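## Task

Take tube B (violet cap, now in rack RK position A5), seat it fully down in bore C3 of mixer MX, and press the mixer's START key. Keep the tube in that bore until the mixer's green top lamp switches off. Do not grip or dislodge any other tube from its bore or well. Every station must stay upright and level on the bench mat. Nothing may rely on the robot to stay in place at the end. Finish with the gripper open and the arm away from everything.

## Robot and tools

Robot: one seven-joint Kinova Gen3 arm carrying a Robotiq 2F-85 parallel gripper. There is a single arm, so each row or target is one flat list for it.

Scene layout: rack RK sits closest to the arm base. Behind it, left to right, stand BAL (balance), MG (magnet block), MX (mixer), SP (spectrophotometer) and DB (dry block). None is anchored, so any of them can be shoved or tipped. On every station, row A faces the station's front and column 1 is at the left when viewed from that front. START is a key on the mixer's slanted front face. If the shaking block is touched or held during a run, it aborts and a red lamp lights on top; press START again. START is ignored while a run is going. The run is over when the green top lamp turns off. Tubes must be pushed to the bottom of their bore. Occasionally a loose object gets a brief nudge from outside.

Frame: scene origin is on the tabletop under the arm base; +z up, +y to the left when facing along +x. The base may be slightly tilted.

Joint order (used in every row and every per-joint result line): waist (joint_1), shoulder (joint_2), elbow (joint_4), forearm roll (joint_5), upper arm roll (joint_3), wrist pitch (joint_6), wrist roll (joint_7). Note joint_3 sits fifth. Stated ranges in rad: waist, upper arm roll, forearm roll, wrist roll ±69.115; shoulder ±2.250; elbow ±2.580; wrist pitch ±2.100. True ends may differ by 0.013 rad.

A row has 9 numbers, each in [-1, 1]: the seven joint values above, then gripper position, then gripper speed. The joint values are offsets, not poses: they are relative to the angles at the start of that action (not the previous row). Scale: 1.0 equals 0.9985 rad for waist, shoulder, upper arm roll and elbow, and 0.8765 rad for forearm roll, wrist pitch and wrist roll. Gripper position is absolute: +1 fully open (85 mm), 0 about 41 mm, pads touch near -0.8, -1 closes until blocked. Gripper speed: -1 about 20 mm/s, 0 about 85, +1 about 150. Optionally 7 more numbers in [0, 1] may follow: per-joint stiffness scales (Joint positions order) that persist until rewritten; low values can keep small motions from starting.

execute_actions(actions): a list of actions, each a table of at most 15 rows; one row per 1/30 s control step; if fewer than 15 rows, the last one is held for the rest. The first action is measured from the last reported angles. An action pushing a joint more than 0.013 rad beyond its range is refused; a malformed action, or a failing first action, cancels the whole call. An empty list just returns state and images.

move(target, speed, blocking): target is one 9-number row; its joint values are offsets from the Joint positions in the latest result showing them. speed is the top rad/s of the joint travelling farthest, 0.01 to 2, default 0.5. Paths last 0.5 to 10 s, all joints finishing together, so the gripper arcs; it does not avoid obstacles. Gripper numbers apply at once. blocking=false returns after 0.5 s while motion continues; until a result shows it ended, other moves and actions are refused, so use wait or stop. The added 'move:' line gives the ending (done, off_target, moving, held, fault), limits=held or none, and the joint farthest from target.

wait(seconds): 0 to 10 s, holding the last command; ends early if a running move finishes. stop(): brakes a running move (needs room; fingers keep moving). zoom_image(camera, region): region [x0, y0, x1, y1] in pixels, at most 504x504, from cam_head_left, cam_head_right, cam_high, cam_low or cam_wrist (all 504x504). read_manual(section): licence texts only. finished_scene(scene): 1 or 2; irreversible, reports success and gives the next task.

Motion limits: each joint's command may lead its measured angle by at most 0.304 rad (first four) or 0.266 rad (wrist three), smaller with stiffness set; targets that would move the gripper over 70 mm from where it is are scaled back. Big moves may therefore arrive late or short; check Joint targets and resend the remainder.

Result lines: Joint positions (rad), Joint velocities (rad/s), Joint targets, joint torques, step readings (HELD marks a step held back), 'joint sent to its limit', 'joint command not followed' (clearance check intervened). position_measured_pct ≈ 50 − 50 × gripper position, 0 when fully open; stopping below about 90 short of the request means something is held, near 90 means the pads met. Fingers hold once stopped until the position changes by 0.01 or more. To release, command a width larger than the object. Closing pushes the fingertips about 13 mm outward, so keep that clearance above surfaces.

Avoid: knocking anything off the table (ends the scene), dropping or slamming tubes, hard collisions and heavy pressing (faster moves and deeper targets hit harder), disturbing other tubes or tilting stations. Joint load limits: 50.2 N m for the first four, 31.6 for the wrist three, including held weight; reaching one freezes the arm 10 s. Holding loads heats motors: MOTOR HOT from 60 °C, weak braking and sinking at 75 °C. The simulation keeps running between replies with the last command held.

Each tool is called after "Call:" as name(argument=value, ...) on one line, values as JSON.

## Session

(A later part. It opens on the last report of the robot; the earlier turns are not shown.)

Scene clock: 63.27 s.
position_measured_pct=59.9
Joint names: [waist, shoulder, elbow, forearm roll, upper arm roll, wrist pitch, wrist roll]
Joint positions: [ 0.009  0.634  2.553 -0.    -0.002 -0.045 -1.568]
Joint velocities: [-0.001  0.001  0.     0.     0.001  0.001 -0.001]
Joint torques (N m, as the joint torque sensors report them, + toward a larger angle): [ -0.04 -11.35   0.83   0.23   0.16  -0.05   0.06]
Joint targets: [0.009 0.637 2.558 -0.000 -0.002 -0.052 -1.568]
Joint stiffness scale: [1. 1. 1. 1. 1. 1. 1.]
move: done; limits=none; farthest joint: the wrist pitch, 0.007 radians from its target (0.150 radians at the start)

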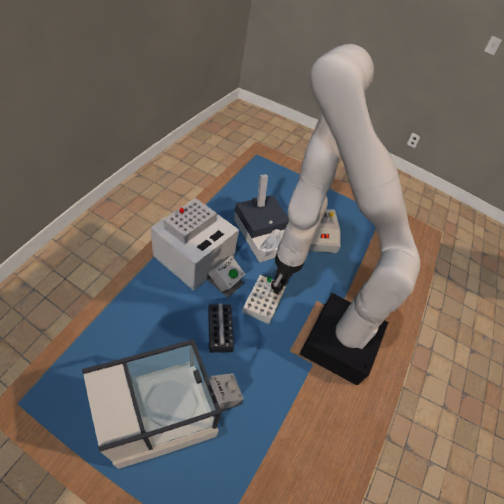

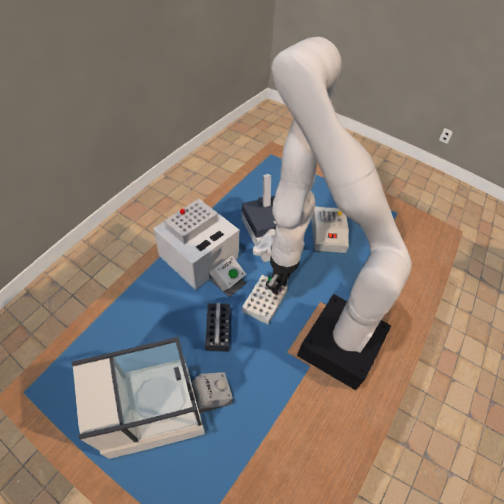

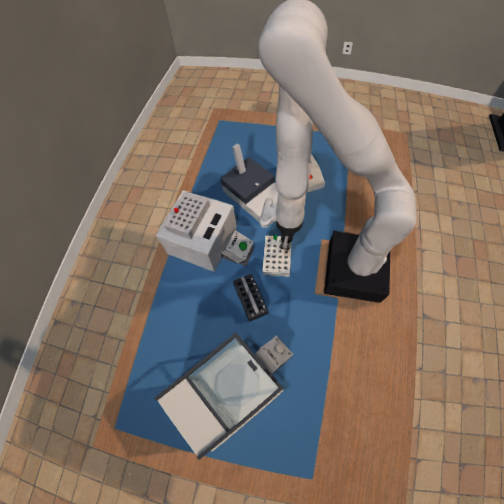

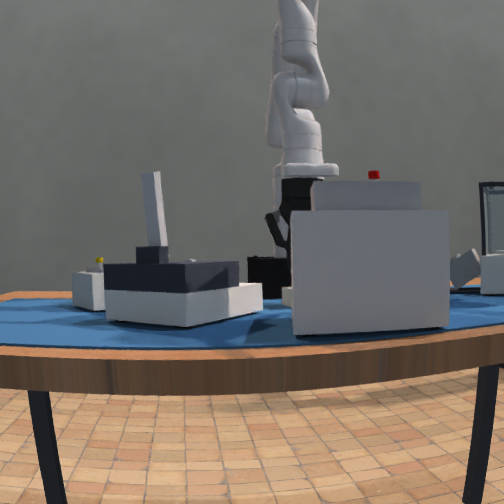

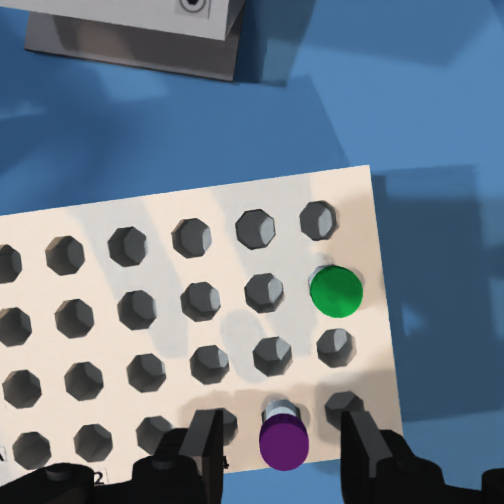

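Call:
move(target=[0,0.054,0.007,0,0,-0.07,0,-0.2,0], speed=0.15)

Call:
move(target=[0,0,0,0,0,0,0,-0.6,-0.5])

Scene clock: 68.20 s.
position_measured_pct=59.9
Joint names: [waist, shoulder, elbow, forearm roll, upper arm roll, wrist pitch, wrist roll]
Joint positions: [ 0.009  0.685  2.555 -0.    -0.002 -0.099 -1.568]
Joint velocities: [-0.002  0.003 -0.001  0.001  0.     0.    -0.   ]
Joint torques (N m, as the joint torque sensors report them, + toward a larger angle): [ -0.04 -12.27   1.34   0.19   0.09  -0.01   0.14]
Joint targets: [0.009 0.687 2.560 -0.000 -0.002 -0.106 -1.568]
Joint stiffness scale: [1. 1. 1. 1. 1. 1. 1.]
move: done; limits=none; farthest joint: the wrist pitch, 0.007 radians from its target (0.061 radians at the start)

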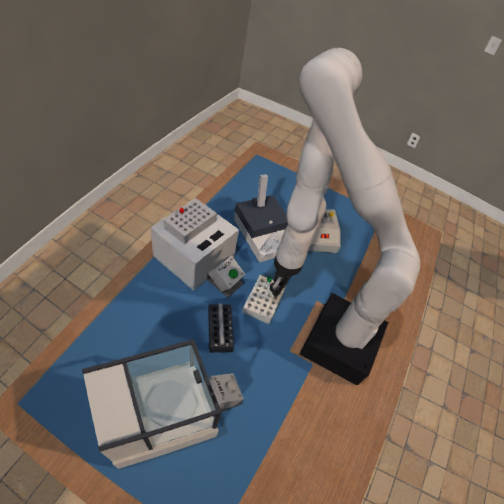

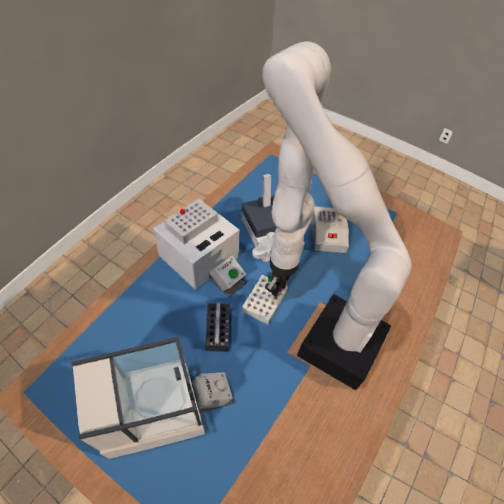

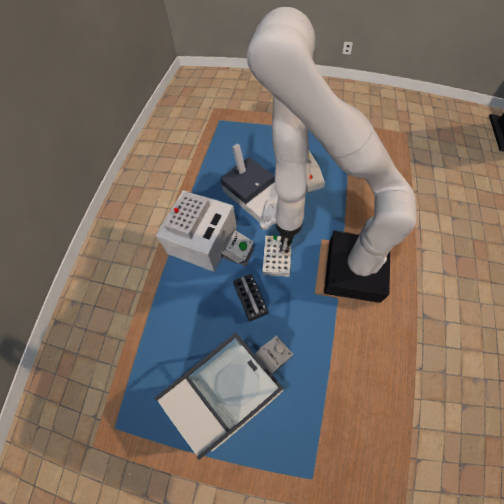

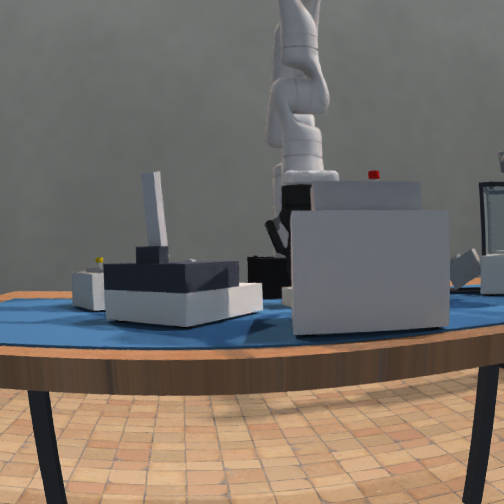

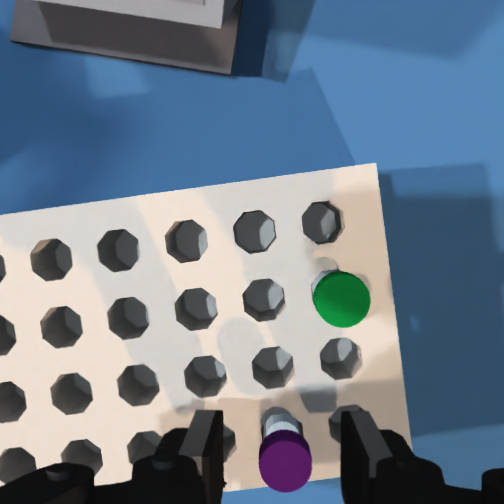

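Scene clock: 68.83 s.
position_measured_pct=79.0
Joint names: [waist, shoulder, elbow, forearm roll, upper arm roll, wrist pitch, wrist roll]
Joint positions: [ 0.009  0.685  2.555 -0.    -0.002 -0.099 -1.568]
Joint velocities: [ 0.001 -0.    -0.001  0.     0.     0.     0.001]
Joint torques (N m, as the joint torque sensors report them, + toward a larger angle): [  0.   -12.08   1.34   0.2    0.25   0.01   0.13]
Joint targets: [0.009 0.685 2.555 -0.000 -0.002 -0.099 -1.568]
Joint stiffness scale: [1. 1. 1. 1. 1. 1. 1.]
move: done; limits=none; farthest joint: the waist, 0.000 radians from its target (0.000 radians at the start)

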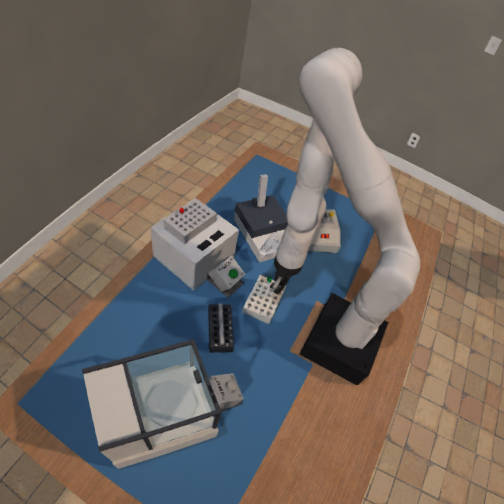

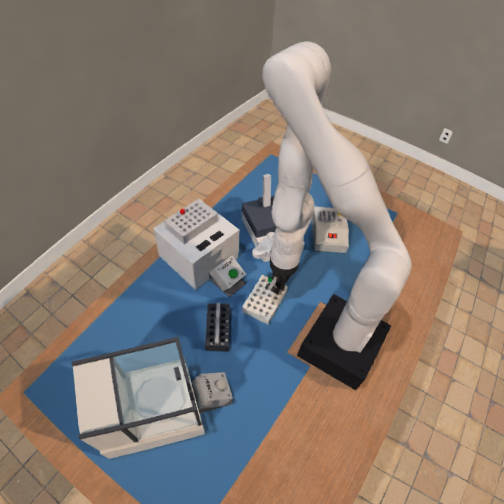

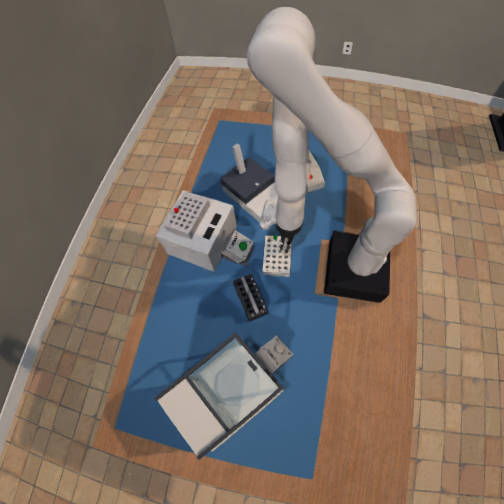

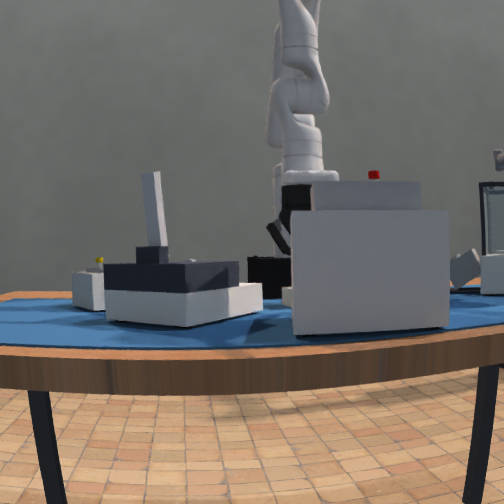

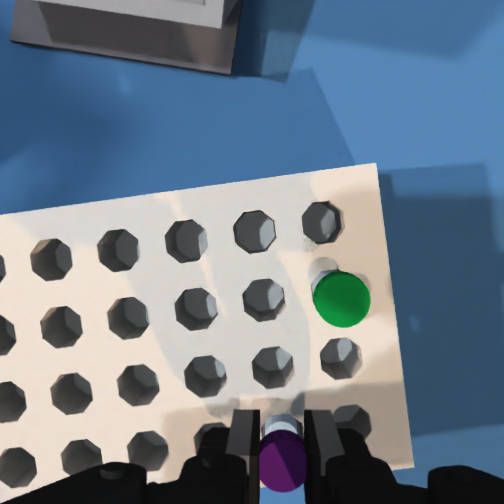

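Call:
move(target=[0,0,0,0,0,0,0,-0.68,-0.5])

Call:
move(target=[0,-0.181,-0.023,0,0,0.233,0,-0.68,0], speed=0.15)

Call:
move(target=[0,-0.525,-0.257,0,0,0.891,0,-0.68,0], speed=0.6)

Scene clock: 73.07 s.
position_measured_pct=81.0
Joint names: [waist, shoulder, elbow, forearm roll, upper arm roll, wrist pitch, wrist roll]
Joint positions: [ 0.009  0.685  2.555 -0.    -0.002 -0.099 -1.568]
Joint velocities: [-0.002  0.     0.    -0.001 -0.     0.001  0.001]
Joint torques (N m, as the joint torque sensors report them, + toward a larger angle): [ -0.13 -11.3    1.1    0.2   -0.04  -0.06   0.12]
Joint targets: [0.009 0.685 2.555 -0.000 -0.002 -0.099 -1.568]
Joint stiffness scale: [1. 1. 1. 1. 1. 1. 1.]
move: done; limits=none; farthest joint: the waist, 0.000 radians from its target (0.000 radians at the start)

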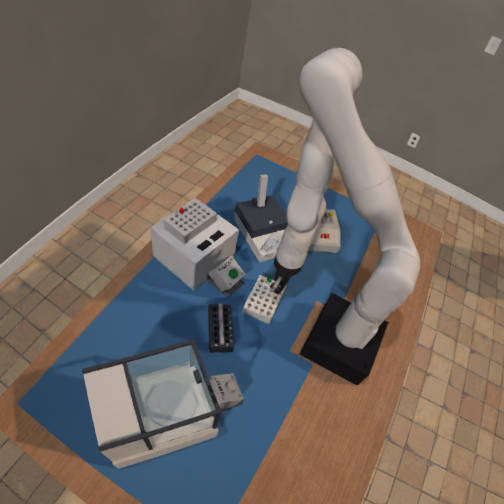

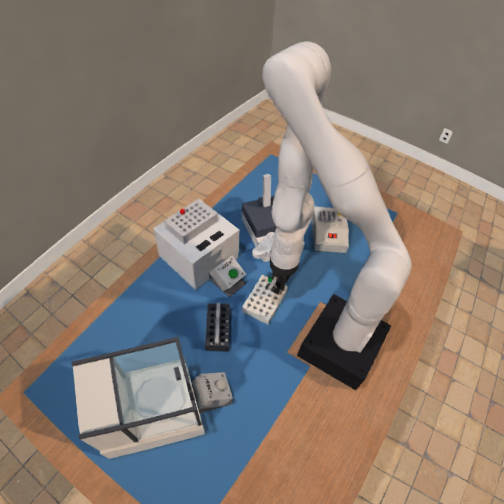

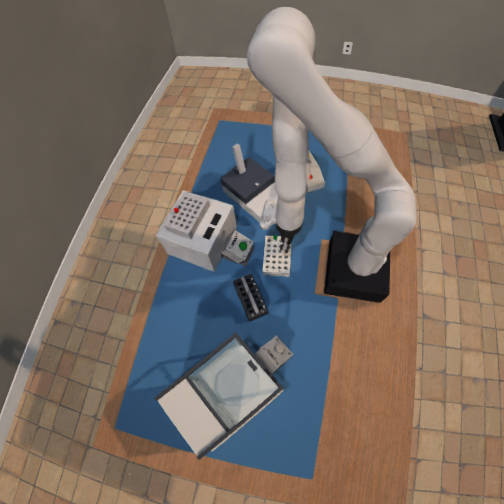

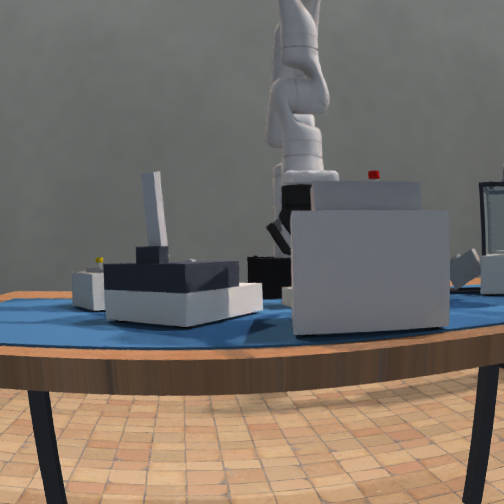

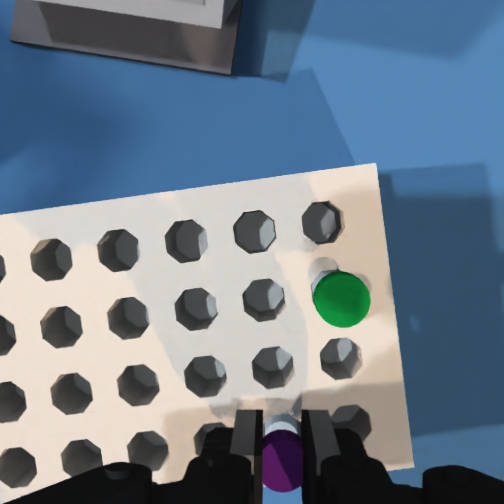

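Scene clock: 74.90 s.
position_measured_pct=81.0
Joint names: [waist, shoulder, elbow, forearm roll, upper arm roll, wrist pitch, wrist roll]
Joint positions: [ 0.009  0.507  2.537 -0.    -0.002  0.098 -1.568]
Joint velocities: [-0.002 -0.002 -0.001 -0.001  0.     0.001  0.   ]
Joint torques (N m, as the joint torque sensors report them, + toward a larger angle): [  0.13 -10.66  -0.34   0.3    0.09  -0.03   0.21]
Joint targets: [0.009 0.504 2.532 -0.000 -0.002 0.105 -1.568]
Joint stiffness scale: [1. 1. 1. 1. 1. 1. 1.]
move: done; limits=none; farthest joint: the wrist pitch, 0.007 radians from its target (0.205 radians at the start)

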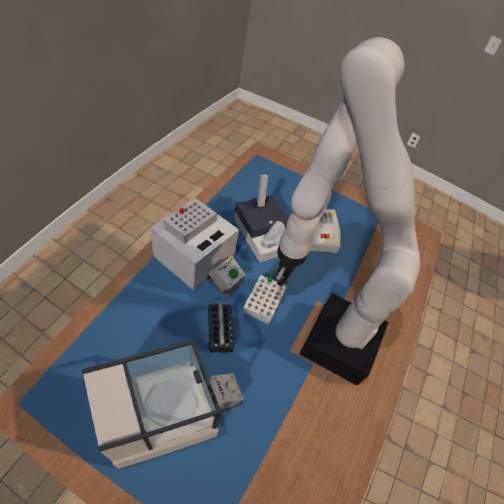

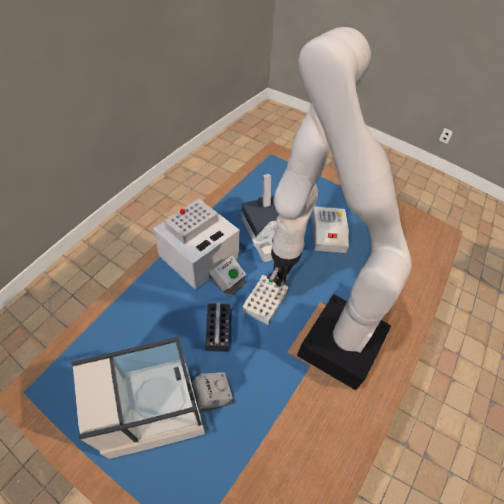

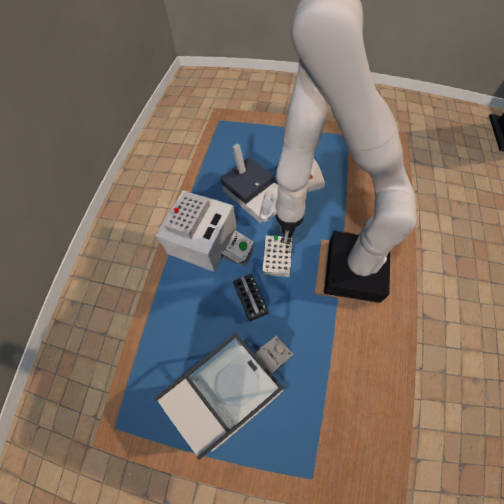

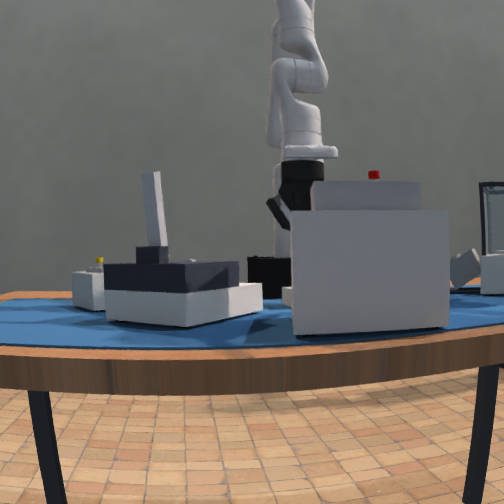

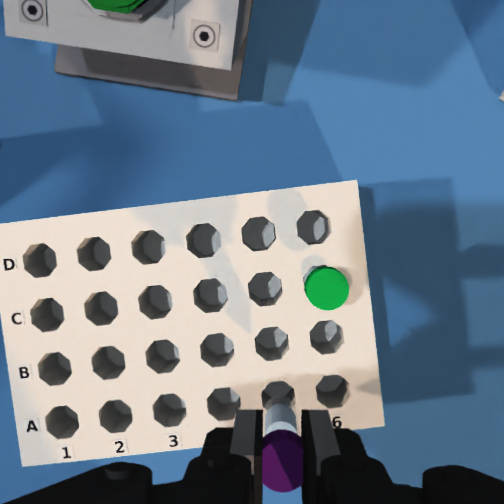

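Scene clock: 76.83 s.
position_measured_pct=81.0
Joint names: [waist, shoulder, elbow, forearm roll, upper arm roll, wrist pitch, wrist roll]
Joint positions: [ 0.009 -0.015  2.285 -0.    -0.002  0.872 -1.568]
Joint velocities: [ 0.    -0.002 -0.     0.     0.     0.     0.001]
Joint torques (N m, as the joint torque sensors report them, + toward a larger angle): [-0.1  -7.19 -6.12  0.28 -0.2   0.1   0.15]
Joint targets: [0.009 -0.017 2.280 -0.000 -0.002 0.879 -1.568]
Joint stiffness scale: [1. 1. 1. 1. 1. 1. 1.]
move: done; limits=none; farthest joint: the wrist pitch, 0.007 radians from its target (0.781 radians at the start)

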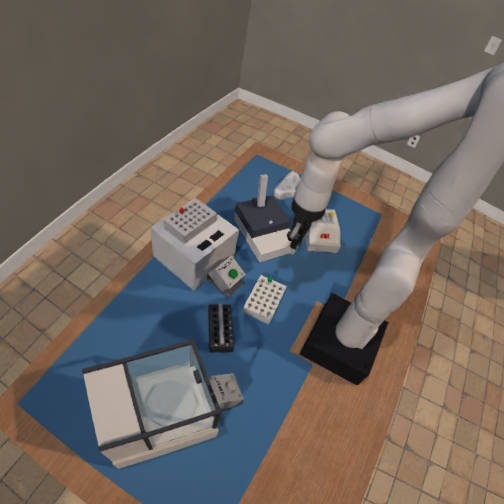

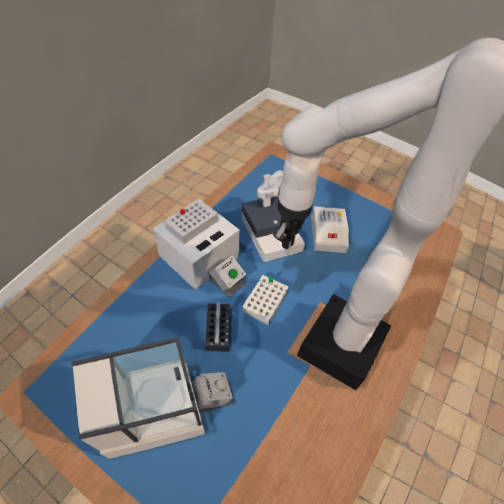

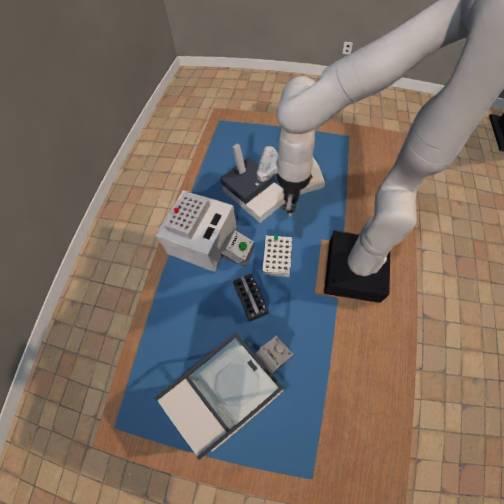

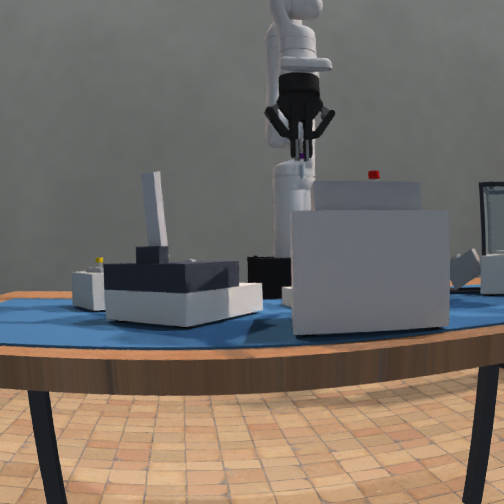

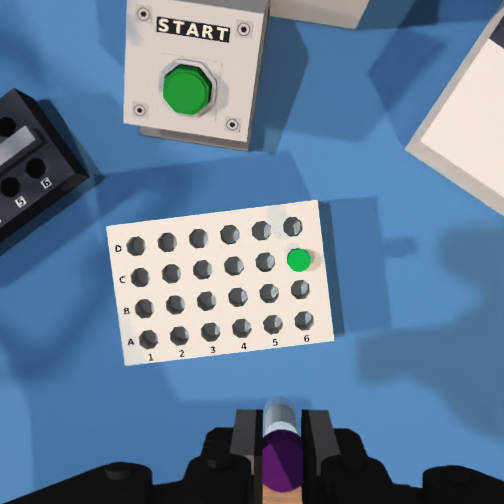

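Call:
move(target=[-0.037,0.652,-0.965,0,0,0.363,0,-0.68,0], speed=0.6)

Scene clock: 85.37 s.
position_measured_pct=81.0
Joint names: [waist, shoulder, elbow, forearm roll, upper arm roll, wrist pitch, wrist roll]
Joint positions: [-0.025  0.634  1.327 -0.    -0.002  1.183 -1.568]
Joint velocities: [-0.     0.003  0.     0.    -0.    -0.    -0.002]
Joint torques (N m, as the joint torque sensors report them, + toward a larger angle): [  0.04 -20.25  -7.79   0.29   0.13  -0.03   0.11]
Joint targets: [-0.028 0.637 1.322 -0.000 -0.002 1.190 -1.568]
Joint stiffness scale: [1. 1. 1. 1. 1. 1. 1.]
move: done; limits=none; farthest joint: the wrist pitch, 0.007 radians from its target (0.318 radians at the start)

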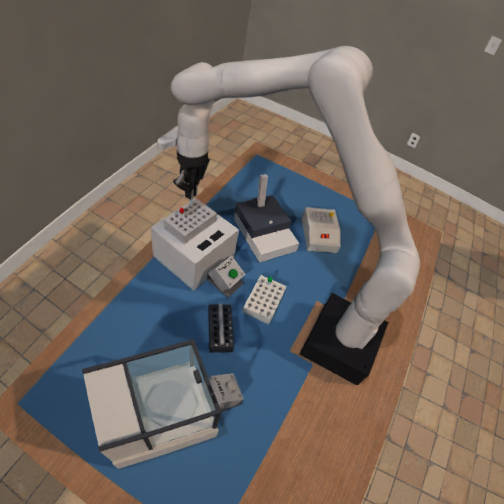

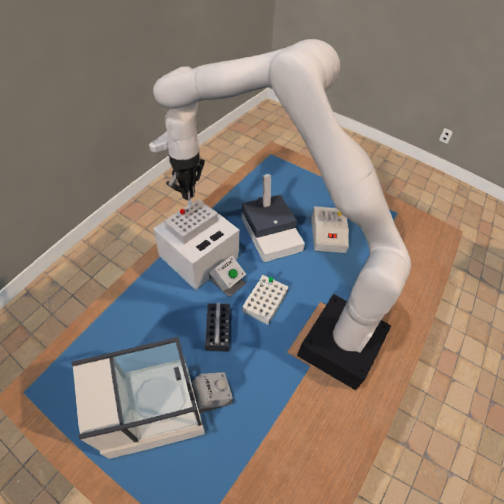

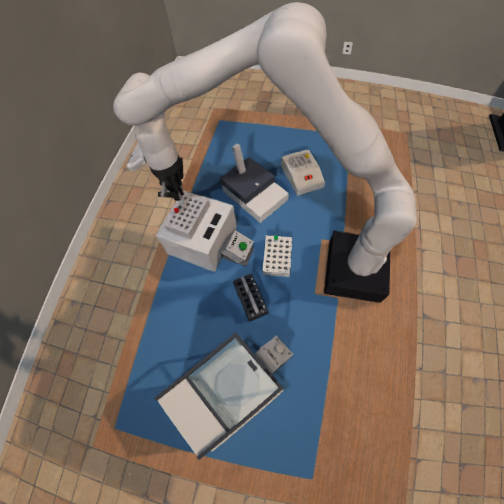

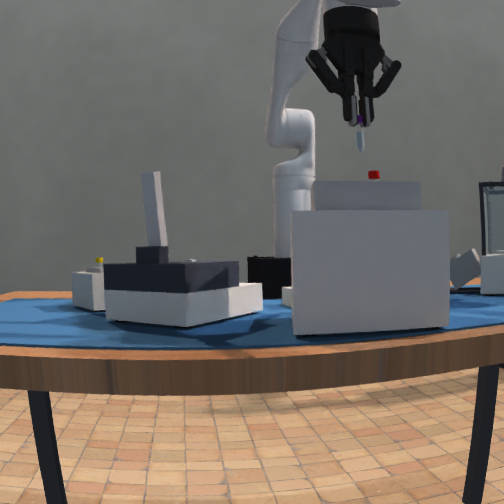

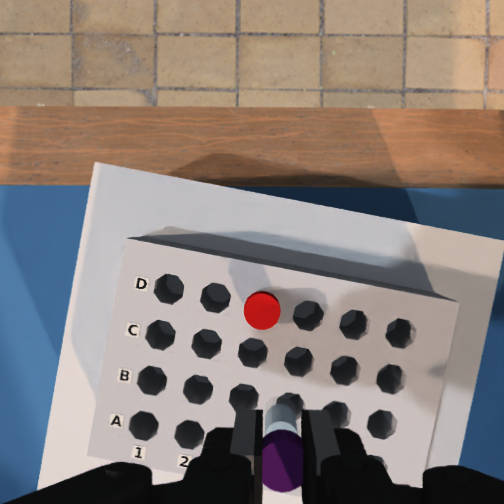

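Call:
move(target=[-0.022,0.043,0.015,0,0,-0.067,0,-0.68,0], speed=0.15)

Call:
zoom_image(camera="cam_low", region=[310,110,430,220])

Scene clock: 92.47 s.
position_measured_pct=81.0
Joint names: [waist, shoulder, elbow, forearm roll, upper arm roll, wrist pitch, wrist roll]
Joint positions: [-0.043  0.674  1.337 -0.    -0.002  1.131 -1.568]
Joint velocities: [-0.001  0.002 -0.     0.     0.     0.    -0.001]
Joint torques (N m, as the joint torque sensors report them, + toward a larger angle): [  0.17 -20.93  -7.24   0.25   0.06   0.01   0.06]
Joint targets: [-0.047 0.677 1.342 -0.000 -0.002 1.124 -1.568]
Joint stiffness scale: [1. 1. 1. 1. 1. 1. 1.]
move: done; limits=none; farthest joint: the wrist pitch, 0.007 radians from its target (0.059 radians at the start)

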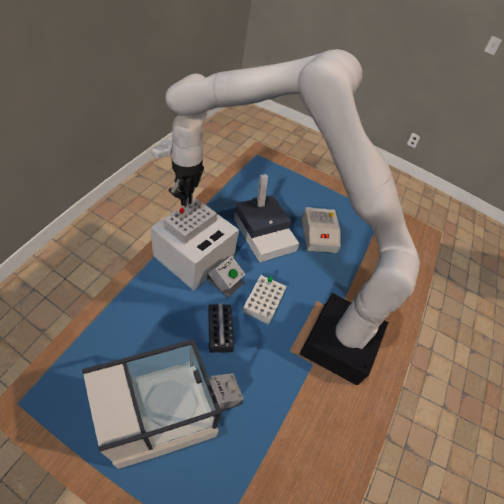

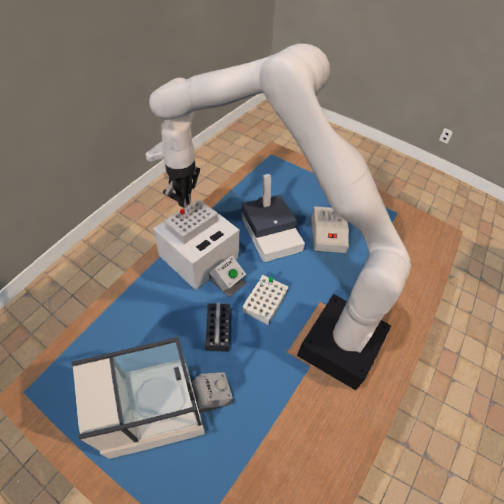

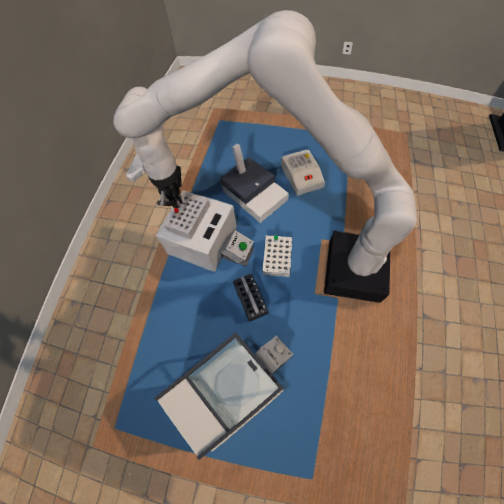

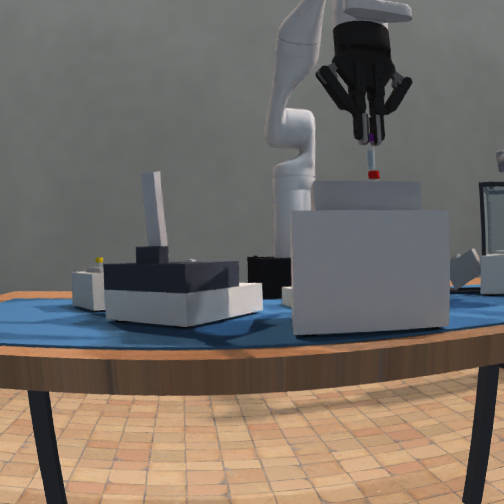

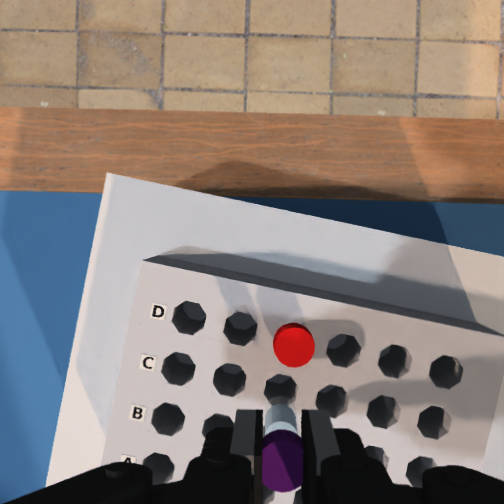

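Region (310, 110, 430, 220) of cam_low's 504x504 image, scaled by 4.200, with more detail than that image has; it fills the top 462 rows of this view, and the rest is white.

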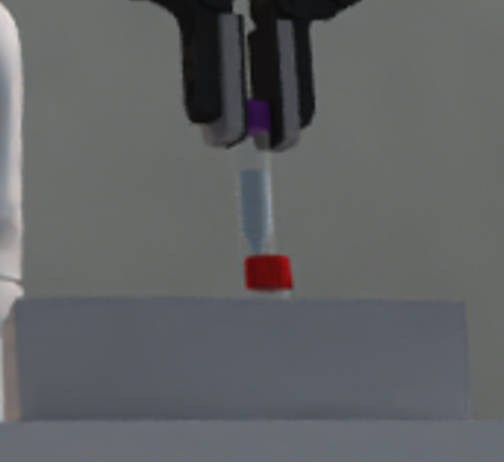

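Call:
move(target=[0,0.033,0.053,0,0,-0.097,0,-0.68,0], speed=0.07)

Call:
zoom_image(camera="cam_low", region=[310,110,430,220])

Scene clock: 99.87 s.
position_measured_pct=81.0
Joint names: [waist, shoulder, elbow, forearm roll, upper arm roll, wrist pitch, wrist roll]
Joint positions: [-0.043  0.69   1.374 -0.    -0.002  1.052 -1.568]
Joint velocities: [-0.001  0.001 -0.    -0.001 -0.    -0.001 -0.   ]
Joint torques (N m, as the joint torque sensors report them, + toward a larger angle): [-0.51 -8.5  -0.64  0.02 -0.38  0.42  0.12]
Joint targets: [-0.043 0.707 1.390 -0.000 -0.002 1.046 -1.568]
Joint stiffness scale: [1. 1. 1. 1. 1. 1. 1.]
move: off_target; limits=none; farthest joint: the shoulder, 0.016 radians from its target (0.033 radians at the start)

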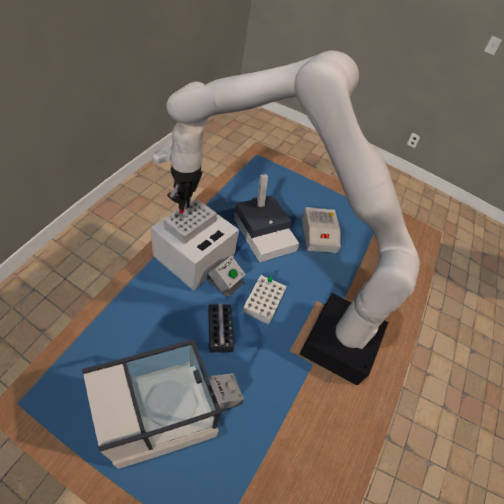

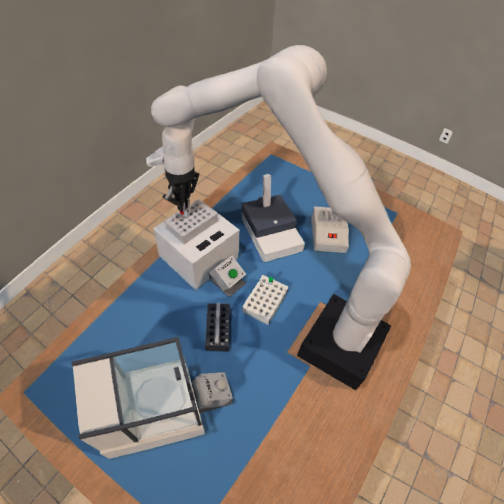

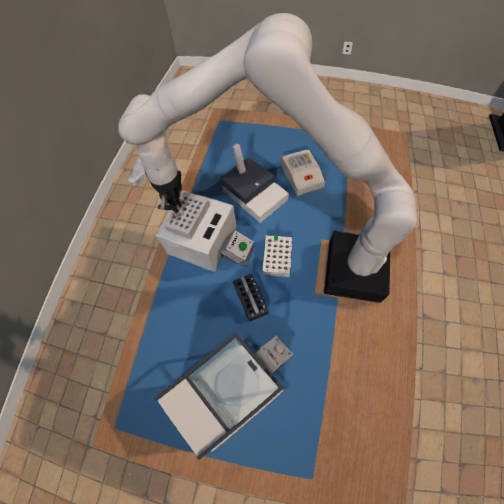

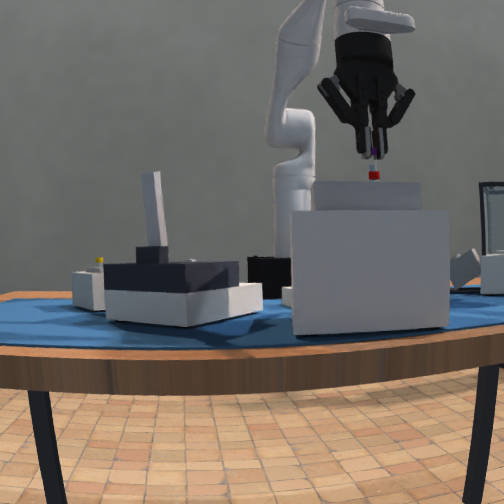

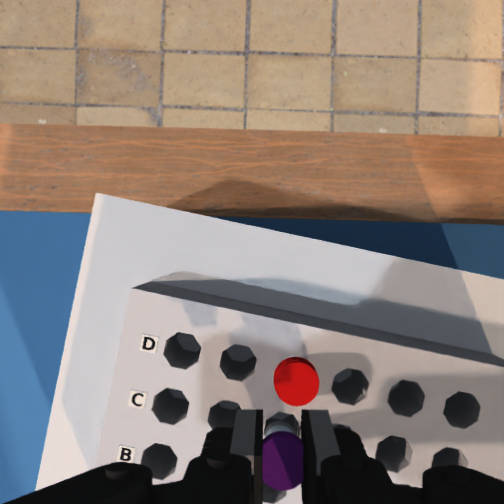

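Region (310, 110, 430, 220) of cam_low's 504x504 image, scaled by 4.200, with more detail than that image has; it fills the top 462 rows of this view, and the rest is white.

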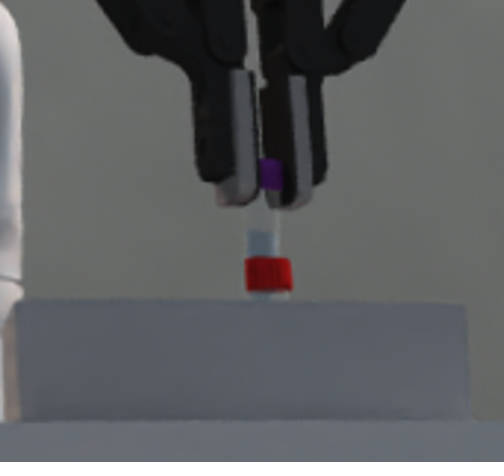

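Call:
move(target=[0,-0.003,0,0,0,0.038,0,-0.68,0], speed=0.03)

Scene clock: 104.70 s.
position_measured_pct=81.0
Joint names: [waist, shoulder, elbow, forearm roll, upper arm roll, wrist pitch, wrist roll]
Joint positions: [-0.043  0.689  1.373 -0.    -0.002  1.073 -1.568]
Joint velocities: [-0.001  0.     0.001  0.001  0.     0.002 -0.001]
Joint torques (N m, as the joint torque sensors report them, + toward a larger angle): [ -0.44 -19.71  -5.01  -0.11  -0.57   1.34   0.17]
Joint targets: [-0.043 0.687 1.374 -0.000 -0.002 1.085 -1.568]
Joint stiffness scale: [1. 1. 1. 1. 1. 1. 1.]
move: off_target; limits=none; farthest joint: the wrist pitch, 0.012 radians from its target (0.034 radians at the start)

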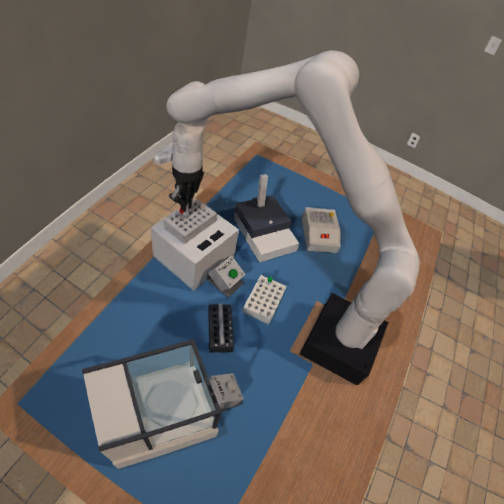

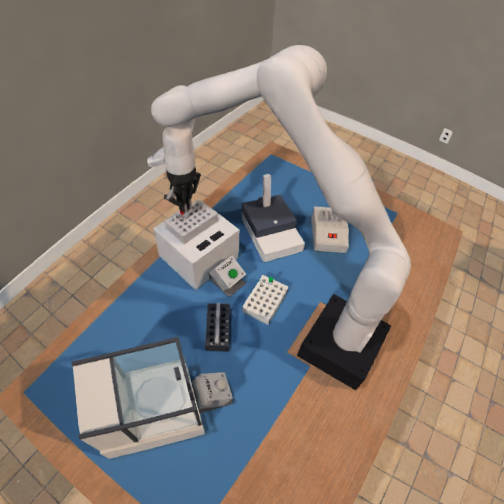

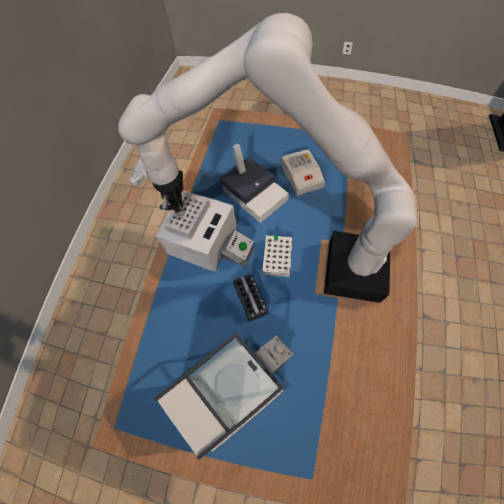

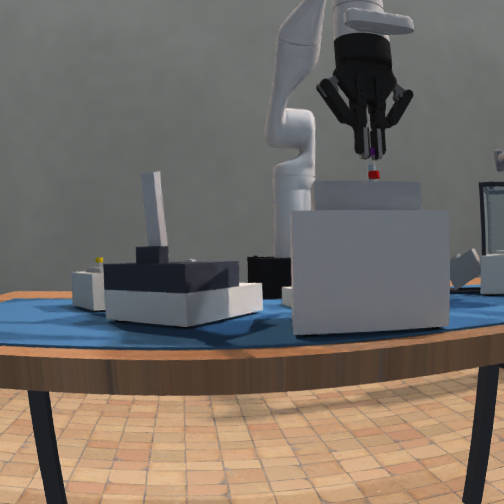

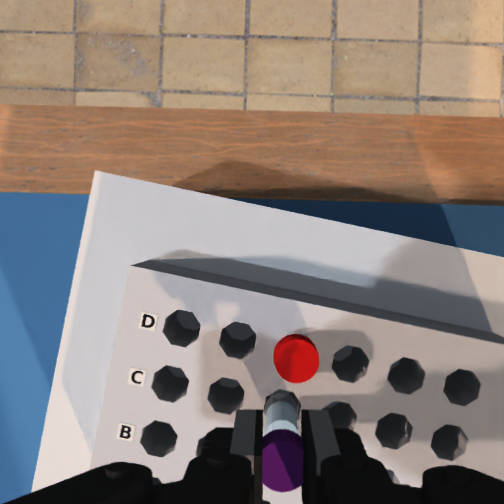

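Call:
move(target=[0.004,0.0145,0.019,0,0,-0.026,0,-0.68,0], speed=0.02)

Scene clock: 109.47 s.
position_measured_pct=81.0
Joint names: [waist, shoulder, elbow, forearm roll, upper arm roll, wrist pitch, wrist roll]
Joint positions: [-0.042  0.698  1.383 -0.    -0.002  1.052 -1.568]
Joint velocities: [ 0.002  0.002  0.001  0.    -0.001 -0.003 -0.   ]
Joint torques (N m, as the joint torque sensors report them, + toward a larger angle): [ -0.3  -20.17  -4.81   0.04  -0.15   1.67   0.24]
Joint targets: [-0.039 0.703 1.392 -0.000 -0.002 1.050 -1.568]
Joint stiffness scale: [1. 1. 1. 1. 1. 1. 1.]
move: done; limits=none; farthest joint: the elbow, 0.009 radians from its target (0.019 radians at the start)

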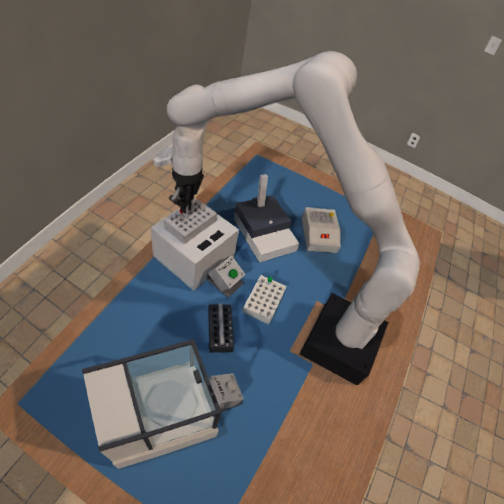

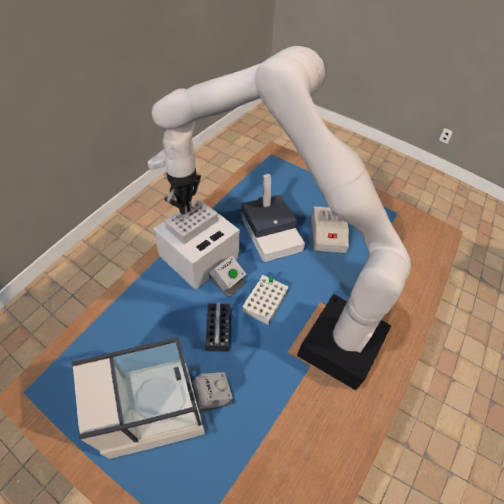

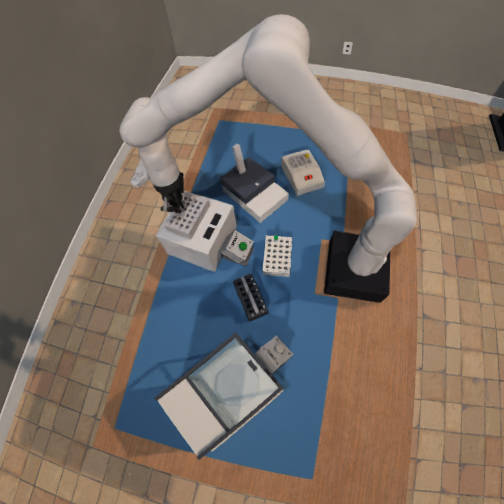

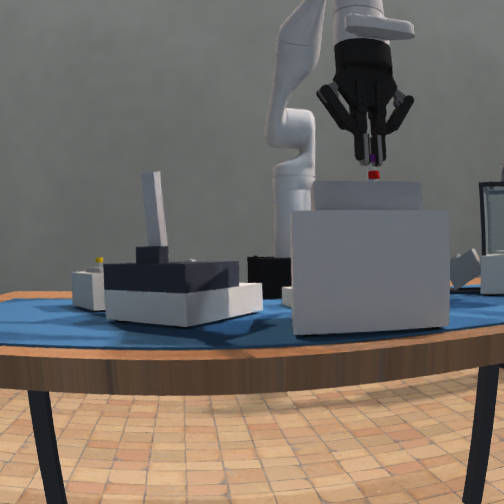

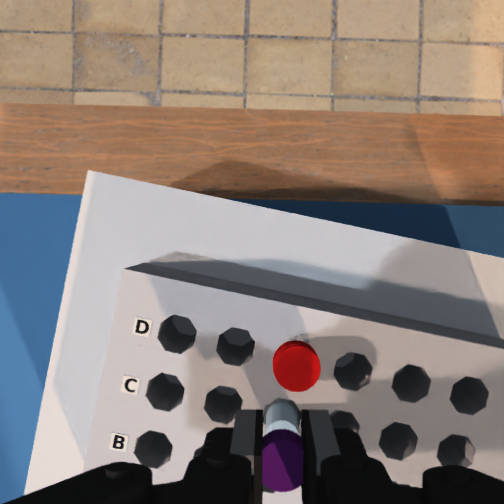

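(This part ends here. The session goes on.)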